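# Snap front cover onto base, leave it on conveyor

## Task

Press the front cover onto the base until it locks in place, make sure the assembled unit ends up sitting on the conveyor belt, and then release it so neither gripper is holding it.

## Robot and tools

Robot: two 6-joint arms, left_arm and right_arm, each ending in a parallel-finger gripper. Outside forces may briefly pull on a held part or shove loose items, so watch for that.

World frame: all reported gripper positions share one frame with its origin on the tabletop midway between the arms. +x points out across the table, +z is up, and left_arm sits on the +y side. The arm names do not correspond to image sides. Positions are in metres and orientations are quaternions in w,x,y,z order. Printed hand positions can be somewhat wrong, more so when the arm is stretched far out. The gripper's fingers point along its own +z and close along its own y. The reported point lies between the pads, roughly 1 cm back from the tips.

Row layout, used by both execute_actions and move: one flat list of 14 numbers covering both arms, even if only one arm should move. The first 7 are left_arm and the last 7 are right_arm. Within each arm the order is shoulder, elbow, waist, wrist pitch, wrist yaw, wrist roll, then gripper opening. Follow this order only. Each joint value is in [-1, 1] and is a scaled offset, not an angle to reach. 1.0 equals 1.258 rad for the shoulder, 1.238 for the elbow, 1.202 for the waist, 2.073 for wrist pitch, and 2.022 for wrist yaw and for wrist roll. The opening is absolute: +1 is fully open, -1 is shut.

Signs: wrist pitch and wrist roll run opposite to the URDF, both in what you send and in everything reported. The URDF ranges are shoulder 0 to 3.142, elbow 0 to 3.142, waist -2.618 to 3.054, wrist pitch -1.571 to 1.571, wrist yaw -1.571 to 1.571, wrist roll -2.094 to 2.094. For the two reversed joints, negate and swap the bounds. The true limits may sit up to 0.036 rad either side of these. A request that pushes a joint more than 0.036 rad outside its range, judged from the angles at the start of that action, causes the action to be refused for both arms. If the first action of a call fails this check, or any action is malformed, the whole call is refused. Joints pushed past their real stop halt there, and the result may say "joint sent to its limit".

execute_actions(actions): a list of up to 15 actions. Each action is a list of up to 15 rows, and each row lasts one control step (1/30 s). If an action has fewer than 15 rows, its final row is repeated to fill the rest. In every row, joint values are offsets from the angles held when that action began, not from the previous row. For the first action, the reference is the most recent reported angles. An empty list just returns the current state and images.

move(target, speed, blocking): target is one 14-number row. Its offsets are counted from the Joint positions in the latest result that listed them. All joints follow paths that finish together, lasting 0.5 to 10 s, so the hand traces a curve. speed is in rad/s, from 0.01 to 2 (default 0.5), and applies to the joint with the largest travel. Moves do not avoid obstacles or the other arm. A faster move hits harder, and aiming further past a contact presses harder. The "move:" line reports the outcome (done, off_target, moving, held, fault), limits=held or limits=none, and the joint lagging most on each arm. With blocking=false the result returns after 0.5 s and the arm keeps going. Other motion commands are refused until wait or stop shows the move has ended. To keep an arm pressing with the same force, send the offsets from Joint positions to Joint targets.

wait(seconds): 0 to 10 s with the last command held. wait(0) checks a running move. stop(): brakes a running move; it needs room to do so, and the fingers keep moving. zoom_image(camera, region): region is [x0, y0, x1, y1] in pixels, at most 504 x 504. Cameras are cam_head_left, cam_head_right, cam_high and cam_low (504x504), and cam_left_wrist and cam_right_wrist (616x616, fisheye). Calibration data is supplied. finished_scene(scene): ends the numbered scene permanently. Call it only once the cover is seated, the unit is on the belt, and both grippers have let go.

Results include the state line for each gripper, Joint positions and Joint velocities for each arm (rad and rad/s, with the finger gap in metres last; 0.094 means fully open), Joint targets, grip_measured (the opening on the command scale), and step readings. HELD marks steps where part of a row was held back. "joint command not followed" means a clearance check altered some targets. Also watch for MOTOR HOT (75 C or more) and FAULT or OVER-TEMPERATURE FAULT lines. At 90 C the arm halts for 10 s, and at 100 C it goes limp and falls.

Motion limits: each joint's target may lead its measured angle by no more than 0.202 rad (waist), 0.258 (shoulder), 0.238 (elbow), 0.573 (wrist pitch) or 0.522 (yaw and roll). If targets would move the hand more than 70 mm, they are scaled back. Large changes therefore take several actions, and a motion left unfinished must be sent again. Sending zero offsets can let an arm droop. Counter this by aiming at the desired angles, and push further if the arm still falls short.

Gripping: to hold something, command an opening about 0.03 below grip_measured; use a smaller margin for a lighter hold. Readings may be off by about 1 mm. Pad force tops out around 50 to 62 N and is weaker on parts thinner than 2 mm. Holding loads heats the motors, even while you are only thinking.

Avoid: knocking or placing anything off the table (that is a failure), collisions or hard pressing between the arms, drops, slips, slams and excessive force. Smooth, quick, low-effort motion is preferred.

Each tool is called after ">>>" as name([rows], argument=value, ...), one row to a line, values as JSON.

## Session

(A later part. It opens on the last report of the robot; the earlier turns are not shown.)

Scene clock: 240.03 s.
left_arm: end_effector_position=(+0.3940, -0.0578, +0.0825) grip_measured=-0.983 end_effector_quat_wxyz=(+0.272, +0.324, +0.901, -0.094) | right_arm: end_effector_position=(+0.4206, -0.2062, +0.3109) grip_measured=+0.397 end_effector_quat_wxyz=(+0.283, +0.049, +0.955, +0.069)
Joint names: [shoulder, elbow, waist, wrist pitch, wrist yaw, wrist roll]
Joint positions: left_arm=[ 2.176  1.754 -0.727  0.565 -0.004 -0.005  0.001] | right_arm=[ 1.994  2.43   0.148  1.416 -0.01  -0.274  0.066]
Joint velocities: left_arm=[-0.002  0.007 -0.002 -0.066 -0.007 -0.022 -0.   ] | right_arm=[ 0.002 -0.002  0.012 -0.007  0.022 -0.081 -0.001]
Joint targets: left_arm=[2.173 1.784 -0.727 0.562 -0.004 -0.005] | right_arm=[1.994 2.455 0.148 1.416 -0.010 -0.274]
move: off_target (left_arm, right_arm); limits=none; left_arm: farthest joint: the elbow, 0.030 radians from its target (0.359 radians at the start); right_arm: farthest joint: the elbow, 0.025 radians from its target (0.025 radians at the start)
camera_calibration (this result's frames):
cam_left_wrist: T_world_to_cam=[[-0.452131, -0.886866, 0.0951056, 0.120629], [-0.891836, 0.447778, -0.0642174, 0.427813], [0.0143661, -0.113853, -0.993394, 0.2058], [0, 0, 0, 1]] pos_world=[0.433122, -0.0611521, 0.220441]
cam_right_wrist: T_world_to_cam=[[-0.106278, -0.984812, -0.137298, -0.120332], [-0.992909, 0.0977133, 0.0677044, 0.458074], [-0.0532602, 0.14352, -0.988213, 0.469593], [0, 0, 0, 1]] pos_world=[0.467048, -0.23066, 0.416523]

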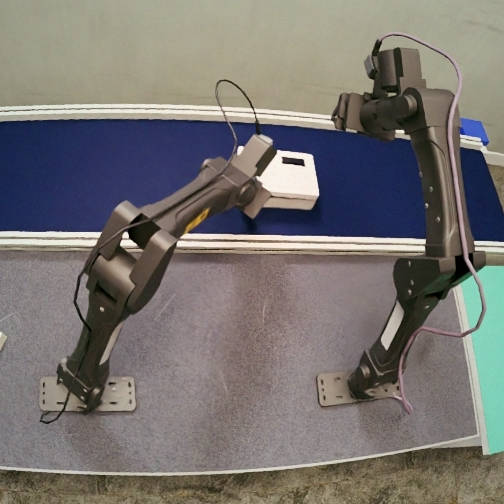

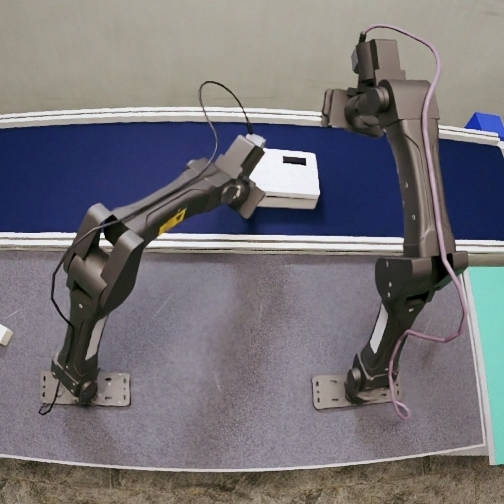

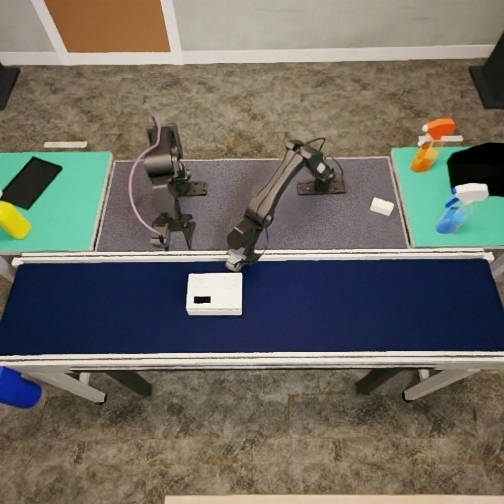

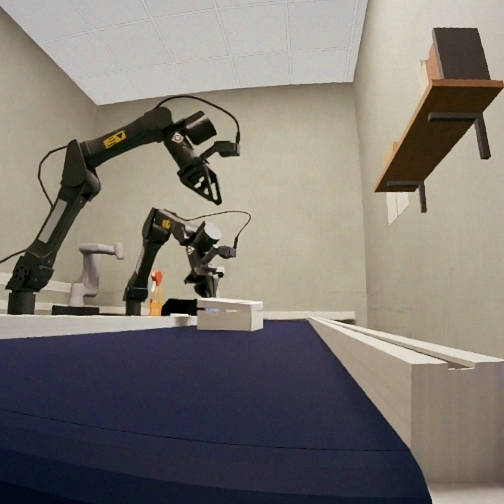

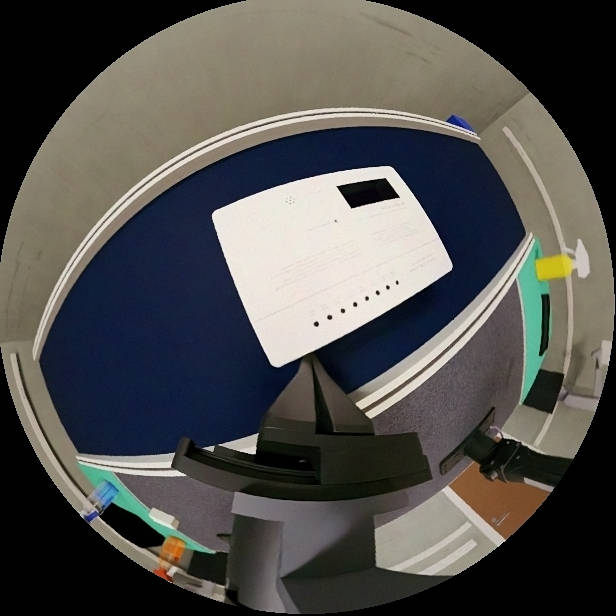

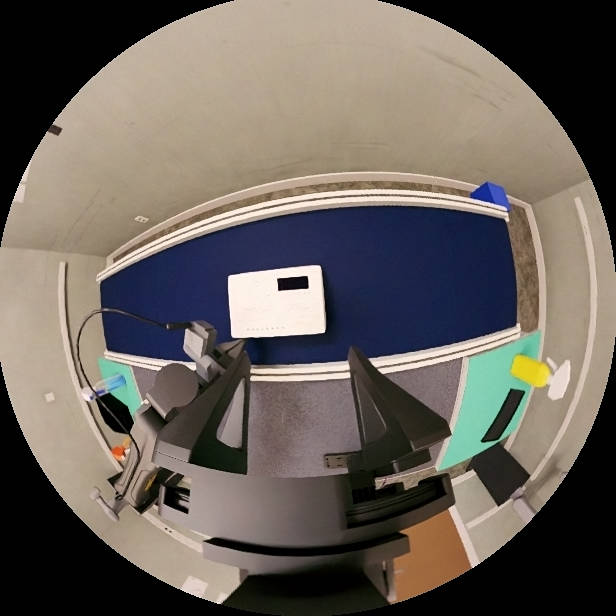

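Whole unit rotated with it; cover is at its limit. Back off and press.

>>> move(target=[-0.5,-0.4,0,0,0,0,-1,0,0.02,0.1,0,0,0,0.4])

>>> zoom_image(camera="cam_head_left", region=[210,120,350,240])

>>> move(target=[0,0.02,0.4,0,0,0,-1,0.33,0.02,0.06,0,0,0,0.4])

>>> move(target=[0,0.02,0,0,0,0,-1,0.17,0.0,0,0,0,0,0.4], speed=0.12)

>>> zoom_image(camera="cam_low", region=[160,260,290,350])

Scene clock: 247.53 s.
left_arm: end_effector_position=(+0.2975, +0.0215, +0.1766) grip_measured=-0.983 end_effector_quat_wxyz=(+0.322, +0.318, +0.885, -0.112) | right_arm: end_effector_position=(+0.4086, -0.1551, +0.3109) grip_measured=+0.397 end_effector_quat_wxyz=(+0.279, -0.005, +0.957, +0.084)
Joint names: [shoulder, elbow, waist, wrist pitch, wrist yaw, wrist roll]
Joint positions: left_arm=[ 1.567  1.266 -0.727  0.574 -0.004 -0.005  0.001] | right_arm=[ 1.994  2.43   0.261  1.416 -0.01  -0.274  0.066]
Joint velocities: left_arm=[-0.002  0.002 -0.002 -0.051  0.051  0.007 -0.   ] | right_arm=[-0.007  0.022  0.007  0.007  0.051  0.022 -0.   ]
Joint targets: left_arm=[1.547 1.259 -0.727 0.565 -0.004 -0.005] | right_arm=[1.994 2.455 0.268 1.416 -0.010 -0.274]
move: off_target (right_arm); limits=none; left_arm: farthest joint: the shoulder, 0.020 radians from its target (0.629 radians at the start); right_arm: farthest joint: the elbow, 0.025 radians from its target (0.025 radians at the start)
camera_calibration (this result's frames):
cam_left_wrist: T_world_to_cam=[[-0.461499, -0.879178, 0.118594, 0.136771], [-0.881399, 0.439213, -0.173861, 0.328704], [0.100767, -0.184765, -0.977603, 0.282809], [0, 0, 0, 1]] pos_world=[0.324342, 0.0281281, 0.317404]
cam_right_wrist: T_world_to_cam=[[0.00574179, -0.990513, -0.137298, -0.117961], [-0.99759, -0.0151675, 0.0677044, 0.425548], [-0.0691446, 0.136578, -0.988213, 0.467035], [0, 0, 0, 1]] pos_world=[0.457492, -0.174174, 0.416523]

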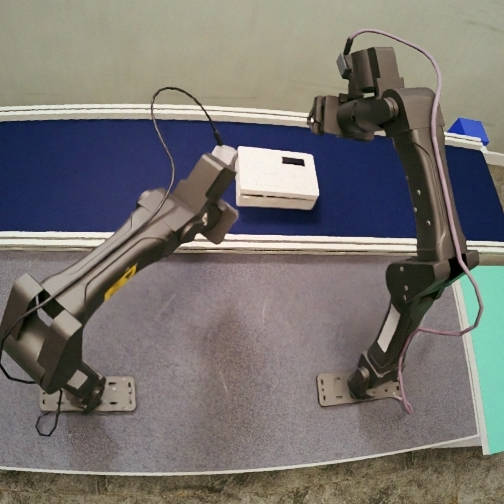

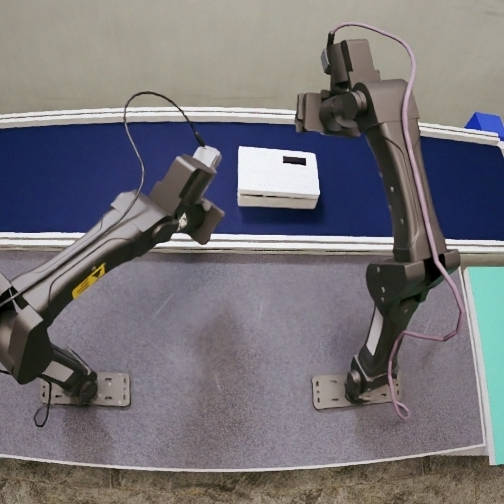

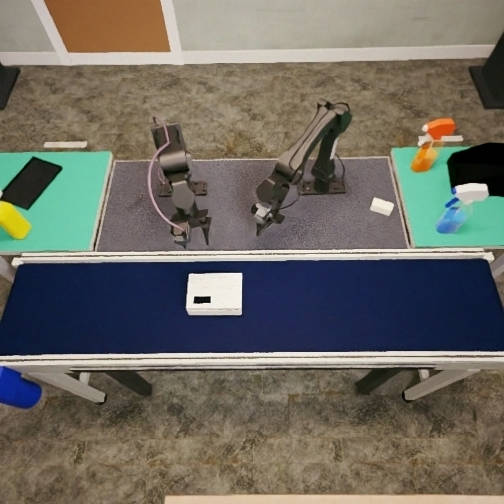

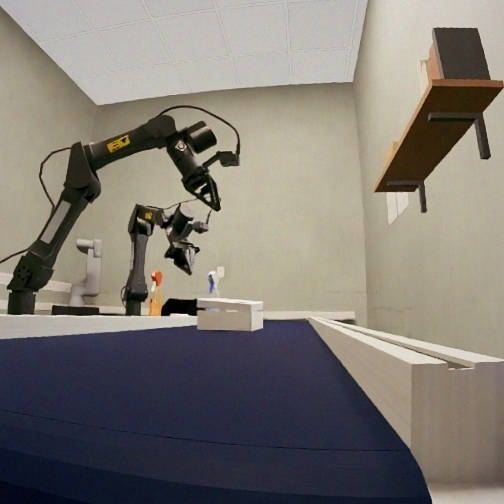

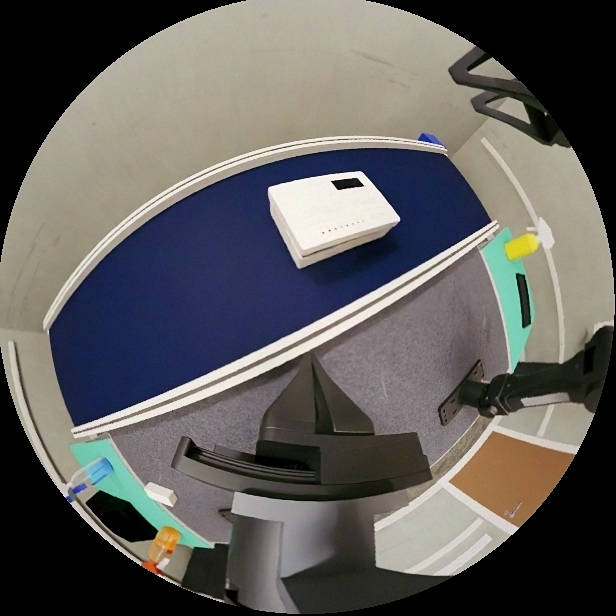

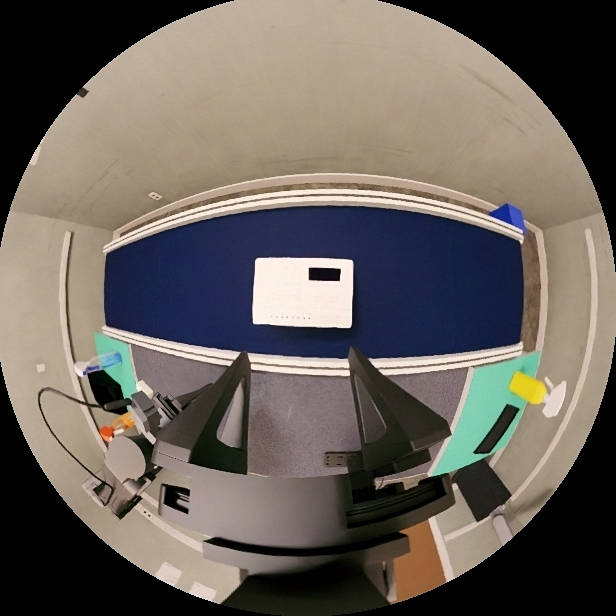

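Region (210, 120, 350, 240) of cam_head_left's 504x504 image, scaled by 3.600, with more detail than that image has; it fills the top 432 rows of this view, and the rest is white.

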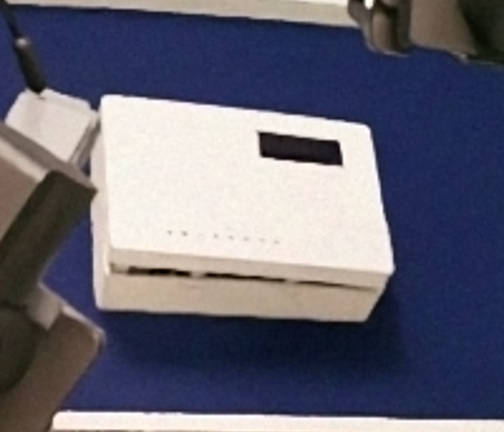

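Scene clock: 249.03 s.
left_arm: end_effector_position=(+0.3851, +0.2057, +0.1766) grip_measured=-0.983 end_effector_quat_wxyz=(+0.340, +0.099, +0.935, -0.033) | right_arm: end_effector_position=(+0.4370, -0.1123, +0.1131) grip_measured=+0.397 end_effector_quat_wxyz=(+0.080, -0.037, +0.996, +0.031)
Joint names: [shoulder, elbow, waist, wrist pitch, wrist yaw, wrist roll]
Joint positions: left_arm=[ 1.567  1.266 -0.247  0.574 -0.003 -0.005  0.001] | right_arm=[ 2.416  2.433  0.327  1.416 -0.01  -0.274  0.066]
Joint velocities: left_arm=[-0.002  0.007  0.007  0.037  0.051 -0.037  0.   ] | right_arm=[ 0.007 -0.002 -0.012  0.007  0.007  0.022 -0.001]
Joint targets: left_arm=[1.567 1.291 -0.246 0.573 -0.004 -0.005] | right_arm=[2.409 2.455 0.333 1.416 -0.010 -0.274]
move: off_target (left_arm, right_arm); limits=none; left_arm: farthest joint: the elbow, 0.024 radians from its target (0.024 radians at the start); right_arm: farthest joint: the elbow, 0.021 radians from its target (0.025 radians at the start)
camera_calibration (this result's frames):
cam_left_wrist: T_world_to_cam=[[-0.00478611, -0.992795, 0.119732, 0.186517], [-0.984682, -0.0161899, -0.173604, 0.458395], [0.174292, -0.118729, -0.97751, 0.266115], [0, 0, 0, 1]] pos_world=[0.405884, 0.22419, 0.317377]
cam_right_wrist: T_world_to_cam=[[0.0404998, -0.999058, -0.0156011, -0.132778], [-0.890317, -0.0431702, 0.453291, 0.374308], [-0.453537, -0.00446825, -0.891226, 0.408868], [0, 0, 0, 1]] pos_world=[0.524067, -0.114667, 0.192652]

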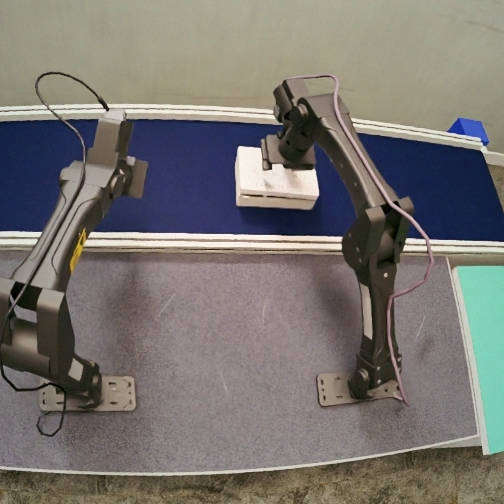

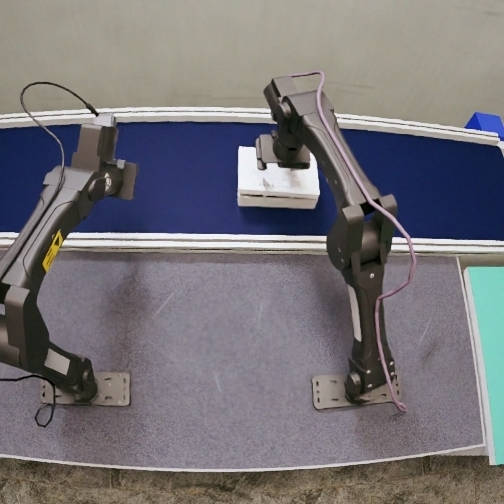

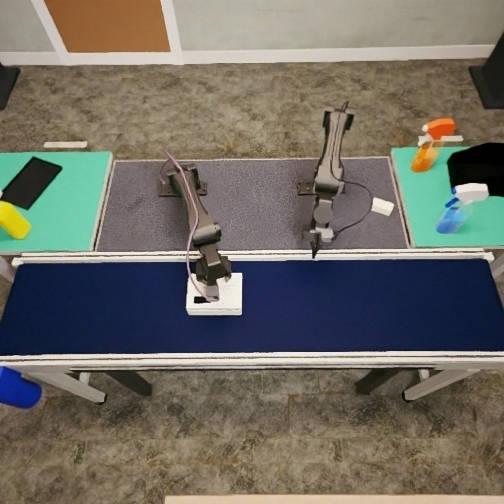

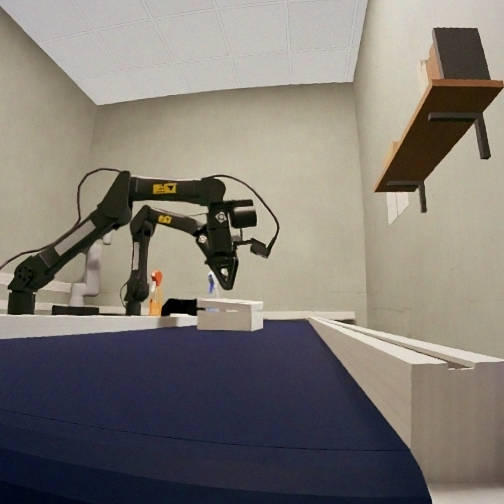

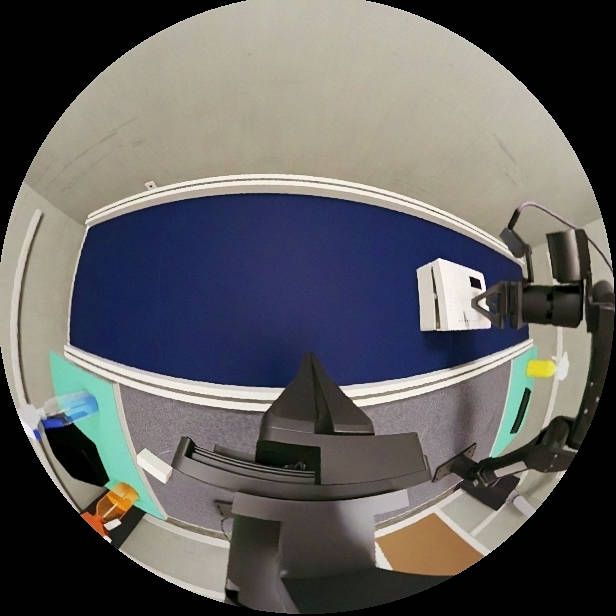

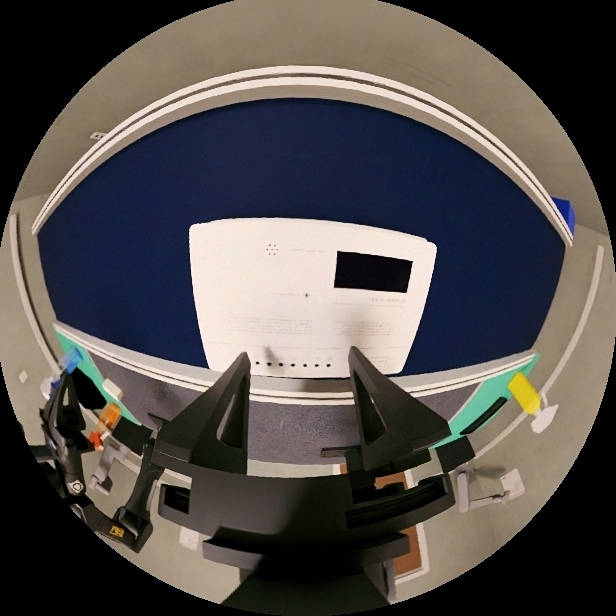

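Scene clock: 251.10 s.
left_arm: end_effector_position=(+0.3851, +0.2057, +0.1766) grip_measured=-0.983 end_effector_quat_wxyz=(+0.340, +0.099, +0.935, -0.033) | right_arm: end_effector_position=(+0.4352, -0.1121, +0.0849) grip_measured=+0.397 end_effector_quat_wxyz=(+0.045, -0.035, +0.998, +0.029)
Joint names: [shoulder, elbow, waist, wrist pitch, wrist yaw, wrist roll]
Joint positions: left_arm=[ 1.567  1.266 -0.247  0.574 -0.003 -0.005  0.001] | right_arm=[ 2.493  2.468  0.323  1.443 -0.027 -0.274  0.066]
Joint velocities: left_arm=[ 0.002  0.027 -0.007  0.022  0.037  0.007  0.   ] | right_arm=[ 0.002 -0.007  0.002  0.051 -0.051  0.022  0.   ]
Joint targets: left_arm=[1.567 1.291 -0.247 0.574 -0.003 -0.005] | right_arm=[2.622 2.436 0.327 1.417 -0.011 -0.274]
move: off_target (left_arm, right_arm); limits=none; left_arm: farthest joint: the elbow, 0.024 radians from its target (0.024 radians at the start); right_arm: farthest joint: the shoulder, 0.137 radians from its target (0.214 radians at the start)
camera_calibration (this result's frames):
cam_left_wrist: T_world_to_cam=[[-0.00478611, -0.992795, 0.119732, 0.186517], [-0.984682, -0.0161899, -0.173604, 0.458395], [0.174292, -0.118729, -0.97751, 0.266115], [0, 0, 0, 1]] pos_world=[0.405884, 0.22419, 0.317377]
cam_right_wrist: T_world_to_cam=[[0.0373425, -0.999242, -0.0109689, -0.132041], [-0.856138, -0.0376519, 0.515374, 0.365949], [-0.515397, -0.0098545, -0.856895, 0.406285], [0, 0, 0, 1]] pos_world=[0.527631, -0.114158, 0.158094]

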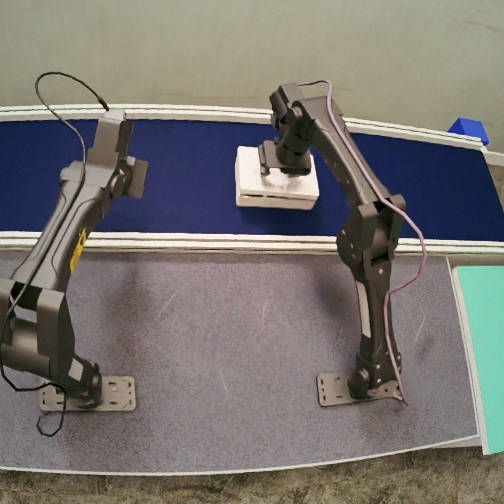

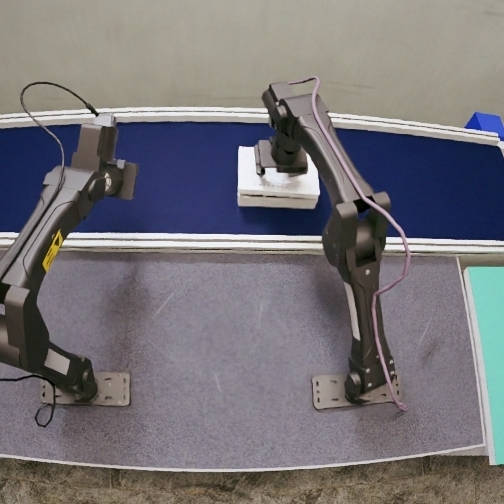

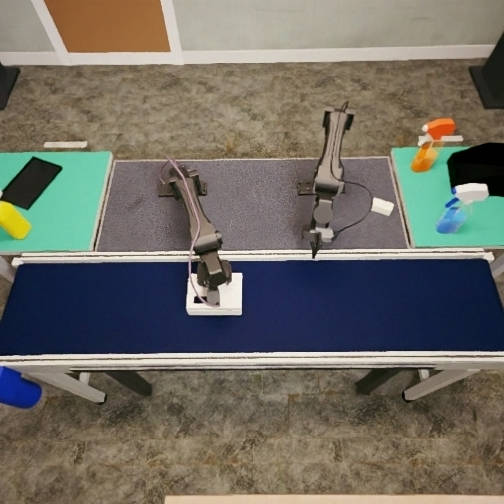

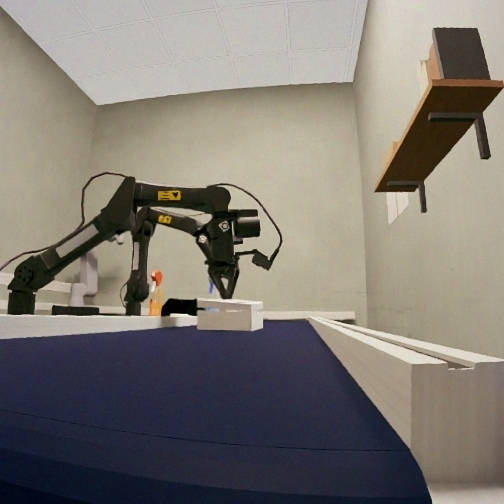

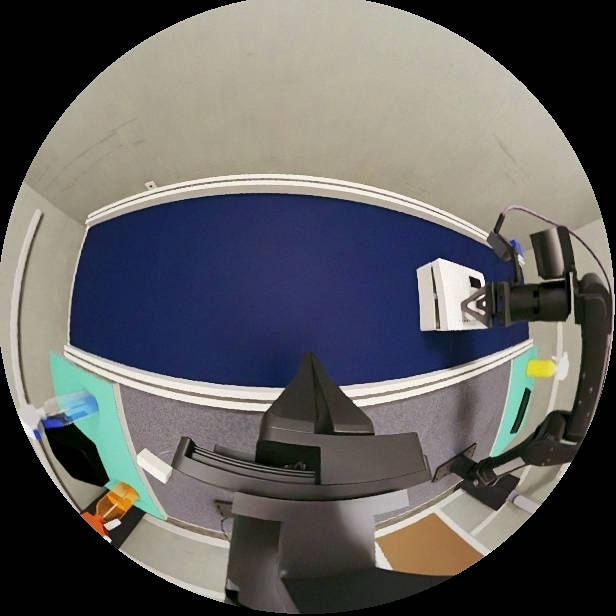

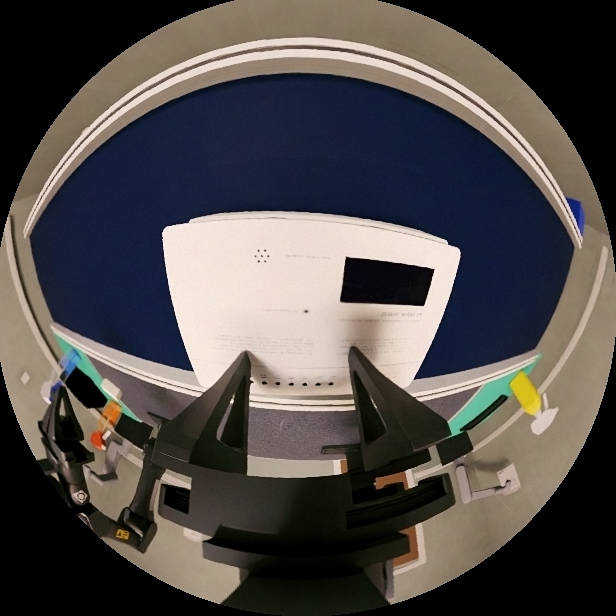

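Region (160, 260, 290, 350) of cam_low's 504x504 image, scaled by 3.877, with more detail than that image has; it fills the top 349 rows of this view, and the rest is white.

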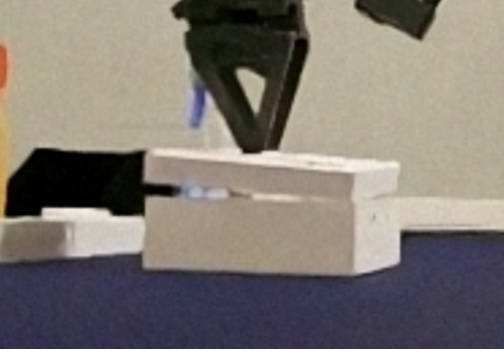

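>>> move(target=[0,0.02,0,0,0,0,-1,-0.06,0,0,0,0,0,-1])

>>> move(target=[0,0.02,0,0,0,0,-1,-0.01,0.02,0.1,0,0,0,-1])

>>> move(target=[0,0.02,0,0,0,0,-1,0.17,0.0,0,0,0,0,-1], speed=0.12)

>>> zoom_image(camera="cam_low", region=[160,260,290,350])

>>> zoom_image(camera="cam_left_wrist", region=[400,240,510,350])

Scene clock: 261.90 s.
left_arm: end_effector_position=(+0.3851, +0.2057, +0.1766) grip_measured=-0.983 end_effector_quat_wxyz=(+0.340, +0.099, +0.935, -0.033) | right_arm: end_effector_position=(+0.4370, -0.1108, +0.1168) grip_measured=-0.991 end_effector_quat_wxyz=(+0.077, -0.036, +0.996, +0.041)
Joint names: [shoulder, elbow, waist, wrist pitch, wrist yaw, wrist roll]
Joint positions: left_arm=[ 1.567  1.266 -0.247  0.574 -0.003 -0.005  0.001] | right_arm=[ 2.428  2.47   0.323  1.44  -0.031 -0.274  0.   ]
Joint velocities: left_arm=[-0.002 -0.027  0.007  0.022  0.007 -0.022  0.001] | right_arm=[-0.032 -0.022  0.007 -0.095 -0.007 -0.022 -0.   ]
Joint targets: left_arm=[1.567 1.291 -0.247 0.574 -0.003 -0.005] | right_arm=[2.418 2.468 0.323 1.443 -0.027 -0.274]
move: off_target (left_arm); limits=none; left_arm: farthest joint: the elbow, 0.024 radians from its target (0.024 radians at the start); right_arm: farthest joint: the shoulder, 0.011 radians from its target (0.075 radians at the start)
camera_calibration (this result's frames):
cam_left_wrist: T_world_to_cam=[[-0.00478611, -0.992795, 0.119732, 0.186517], [-0.984682, -0.0161899, -0.173604, 0.458395], [0.174292, -0.118729, -0.97751, 0.266115], [0, 0, 0, 1]] pos_world=[0.405884, 0.22419, 0.317377]
cam_right_wrist: T_world_to_cam=[[0.0393542, -0.998597, -0.035421, -0.128333], [-0.887335, -0.0512247, 0.458272, 0.369933], [-0.459444, 0.0133954, -0.888106, 0.41635], [0, 0, 0, 1]] pos_world=[0.524594, -0.114781, 0.195687]

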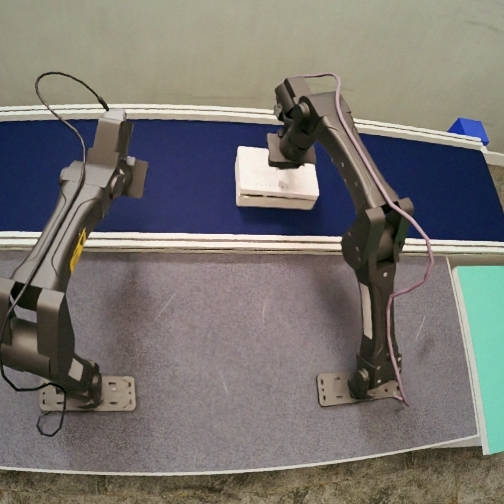

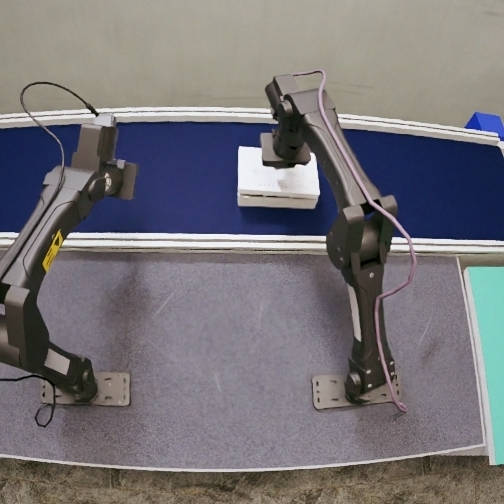

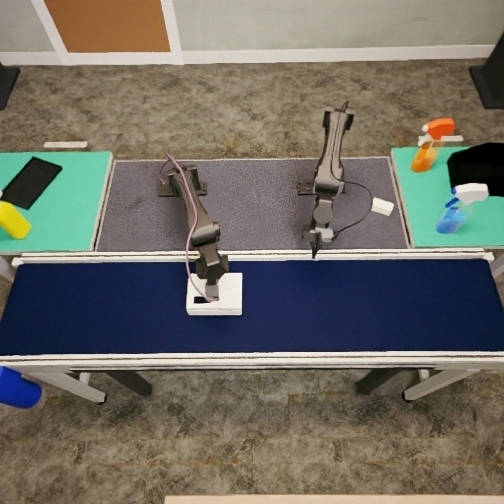

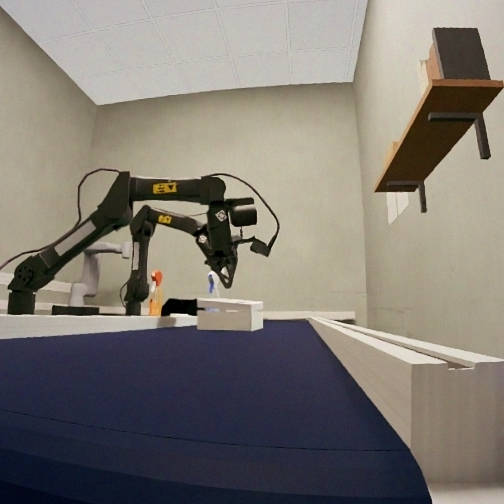

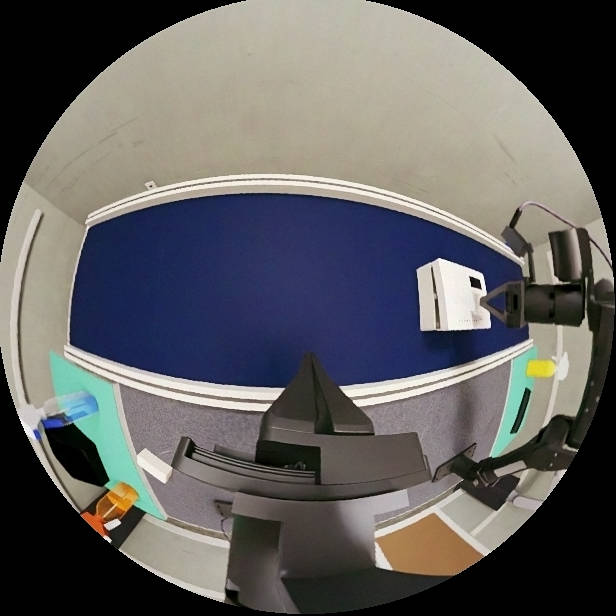

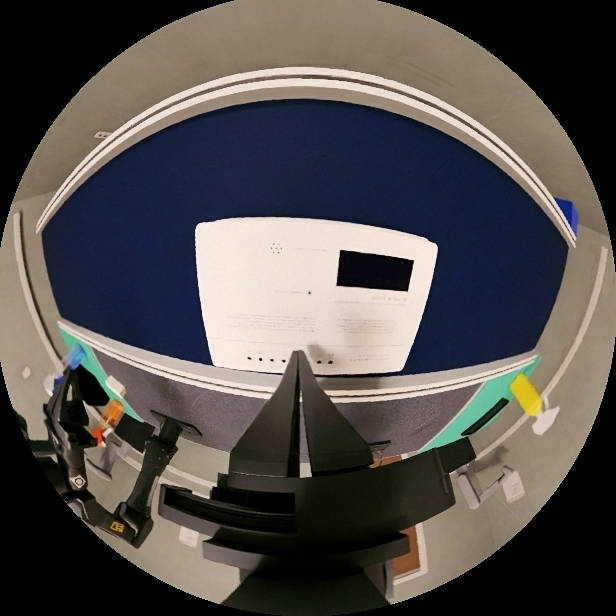

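Scene clock: 262.77 s.
left_arm: end_effector_position=(+0.3851, +0.2057, +0.1766) grip_measured=-0.983 end_effector_quat_wxyz=(+0.340, +0.099, +0.935, -0.033) | right_arm: end_effector_position=(+0.4109, -0.0521, +0.1168) grip_measured=-0.991 end_effector_quat_wxyz=(+0.074, -0.099, +0.991, +0.047)
Joint names: [shoulder, elbow, waist, wrist pitch, wrist yaw, wrist roll]
Joint positions: left_arm=[ 1.567  1.266 -0.247  0.574 -0.003 -0.005  0.001] | right_arm=[ 2.428  2.47   0.449  1.44  -0.033 -0.274  0.   ]
Joint velocities: left_arm=[ 0.002  0.007 -0.017 -0.022 -0.007 -0.007 -0.001] | right_arm=[-0.027  0.012 -0.017 -0.022 -0.066 -0.095  0.001]
Joint targets: left_arm=[1.567 1.291 -0.247 0.574 -0.003 -0.005] | right_arm=[2.416 2.494 0.443 1.440 -0.031 -0.274]
move: off_target (left_arm, right_arm); limits=none; left_arm: farthest joint: the elbow, 0.024 radians from its target (0.024 radians at the start); right_arm: farthest joint: the elbow, 0.025 radians from its target (0.025 radians at the start)
camera_calibration (this result's frames):
cam_left_wrist: T_world_to_cam=[[-0.00478611, -0.992795, 0.119732, 0.186517], [-0.984682, -0.0161899, -0.173604, 0.458395], [0.174292, -0.118729, -0.97751, 0.266115], [0, 0, 0, 1]] pos_world=[0.405884, 0.22419, 0.317377]
cam_right_wrist: T_world_to_cam=[[0.165465, -0.985513, -0.0372128, -0.119697], [-0.873314, -0.163949, 0.458742, 0.338022], [-0.458197, -0.0434074, -0.88779, 0.400043], [0, 0, 0, 1]] pos_world=[0.498304, -0.0451799, 0.195635]

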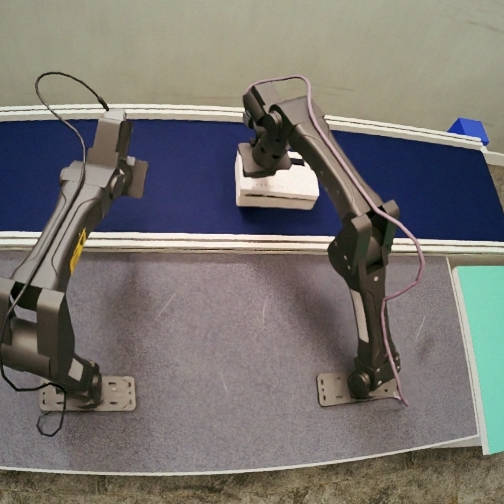

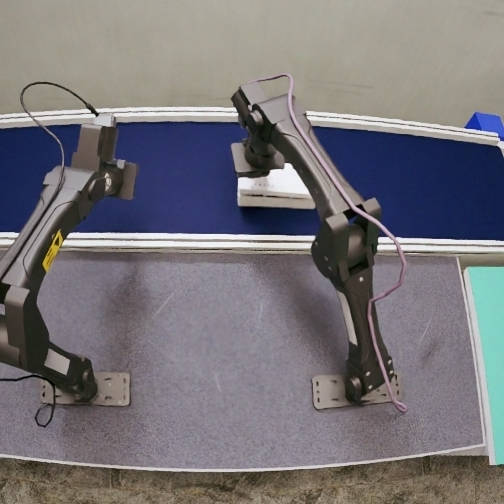

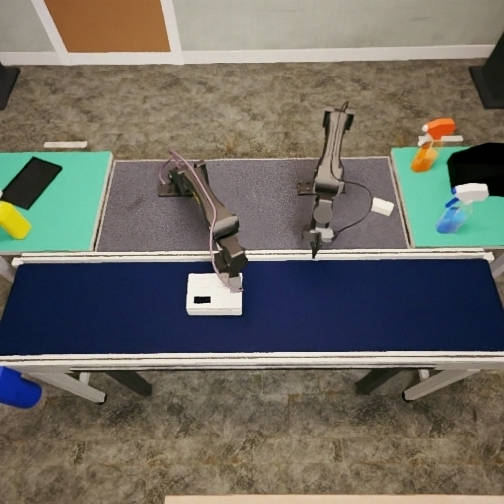

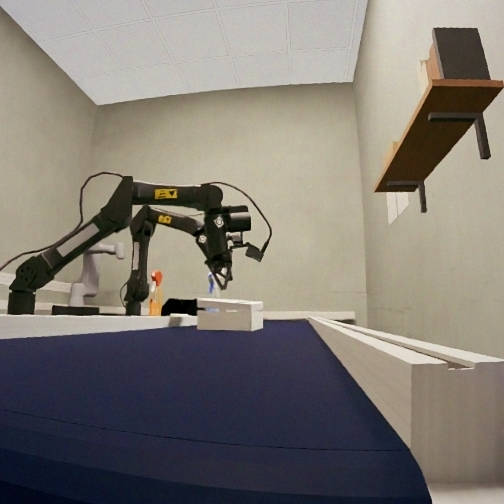

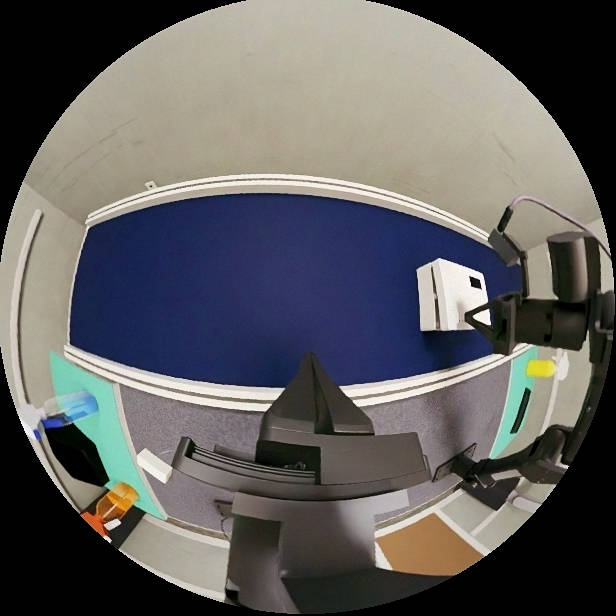

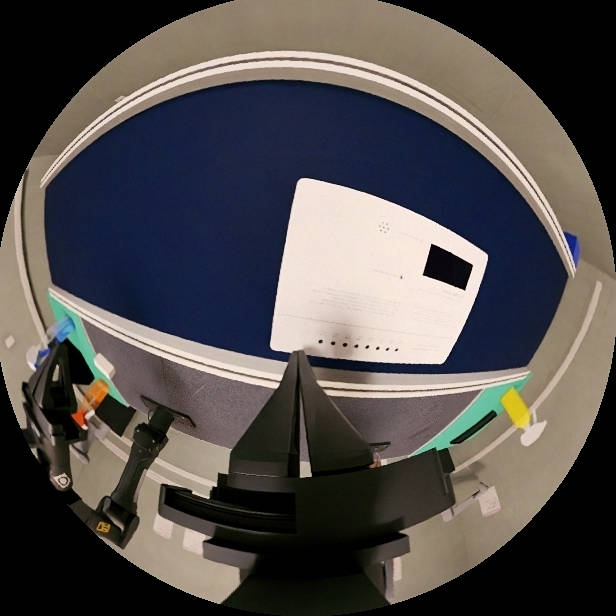

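Scene clock: 265.27 s.
left_arm: end_effector_position=(+0.3851, +0.2057, +0.1766) grip_measured=-0.983 end_effector_quat_wxyz=(+0.340, +0.099, +0.935, -0.033) | right_arm: end_effector_position=(+0.4019, -0.0510, +0.0185) grip_measured=-0.992 end_effector_quat_wxyz=(-0.018, -0.101, +0.995, +0.016)
Joint names: [shoulder, elbow, waist, wrist pitch, wrist yaw, wrist roll]
Joint positions: left_arm=[ 1.567  1.266 -0.247  0.574 -0.003 -0.005  0.001] | right_arm=[ 2.638  2.479  0.456  1.434 -0.042 -0.273  0.   ]
Joint velocities: left_arm=[ 0.002 -0.007 -0.007  0.066 -0.007  0.037 -0.   ] | right_arm=[-0.012 -0.002  0.007  0.007 -0.037  0.037 -0.001]
Joint targets: left_arm=[1.567 1.291 -0.247 0.574 -0.003 -0.005] | right_arm=[2.642 2.470 0.450 1.439 -0.033 -0.274]
move: off_target (left_arm); limits=none; left_arm: farthest joint: the elbow, 0.024 radians from its target (0.024 radians at the start); right_arm: farthest joint: the elbow, 0.009 radians from its target (0.000 radians at the start)
camera_calibration (this result's frames):
cam_left_wrist: T_world_to_cam=[[-0.00478611, -0.992795, 0.119732, 0.186517], [-0.984682, -0.0161899, -0.173604, 0.458395], [0.174292, -0.118729, -0.97751, 0.266115], [0, 0, 0, 1]] pos_world=[0.405884, 0.22419, 0.317377]
cam_right_wrist: T_world_to_cam=[[0.171464, -0.985112, 0.0123823, -0.124084], [-0.776639, -0.127424, 0.616923, 0.335588], [-0.606161, -0.115397, -0.786926, 0.362642], [0, 0, 0, 1]] pos_world=[0.501727, -0.0376267, 0.079877]

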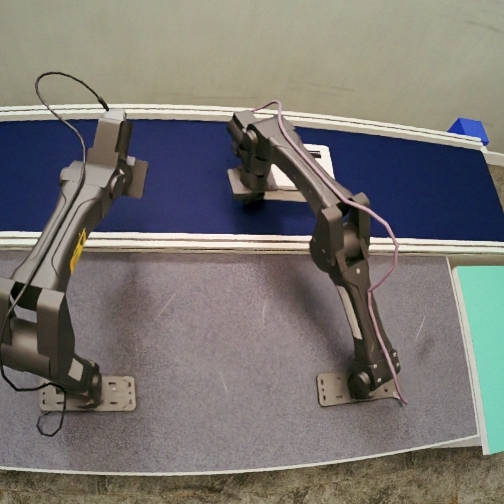

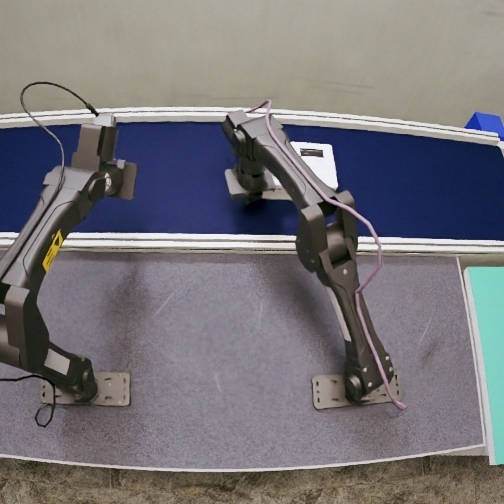

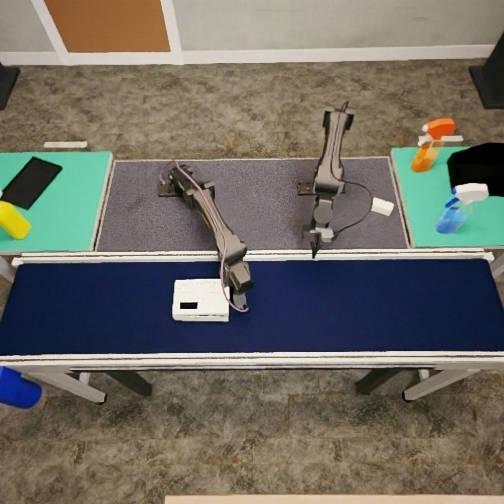

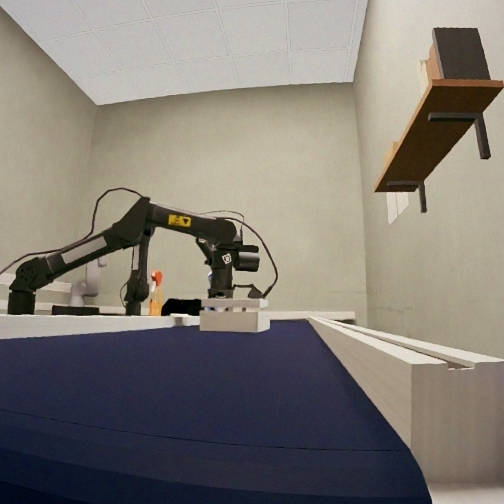

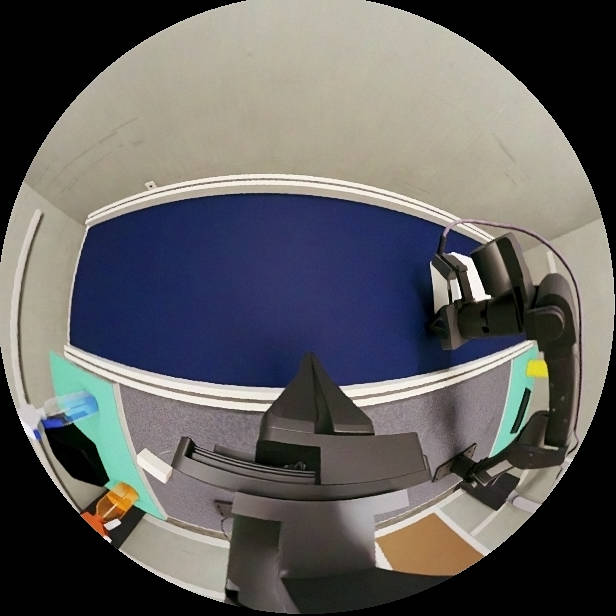

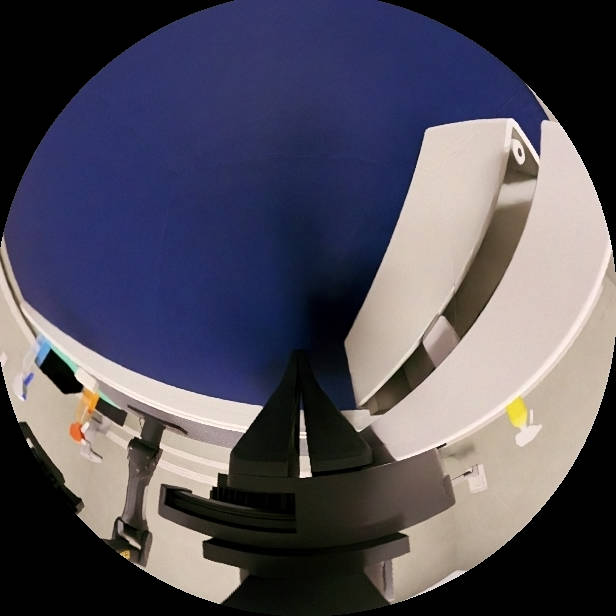

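Region (160, 260, 290, 350) of cam_low's 504x504 image, scaled by 3.877, with more detail than that image has; it fills the top 349 rows of this view, and the rest is white.

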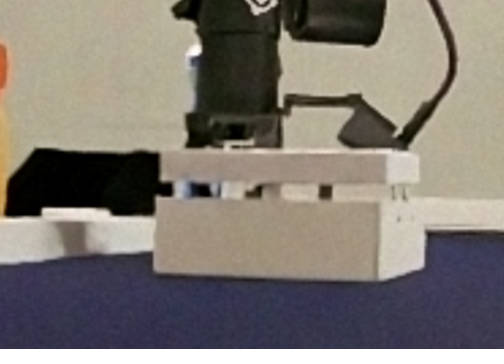

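Region (400, 240, 510, 350) of cam_left_wrist's 616x616 image, scaled by 4.582, with more detail than that image has.

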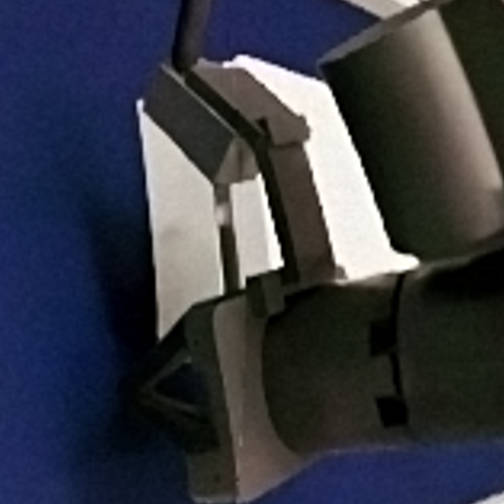

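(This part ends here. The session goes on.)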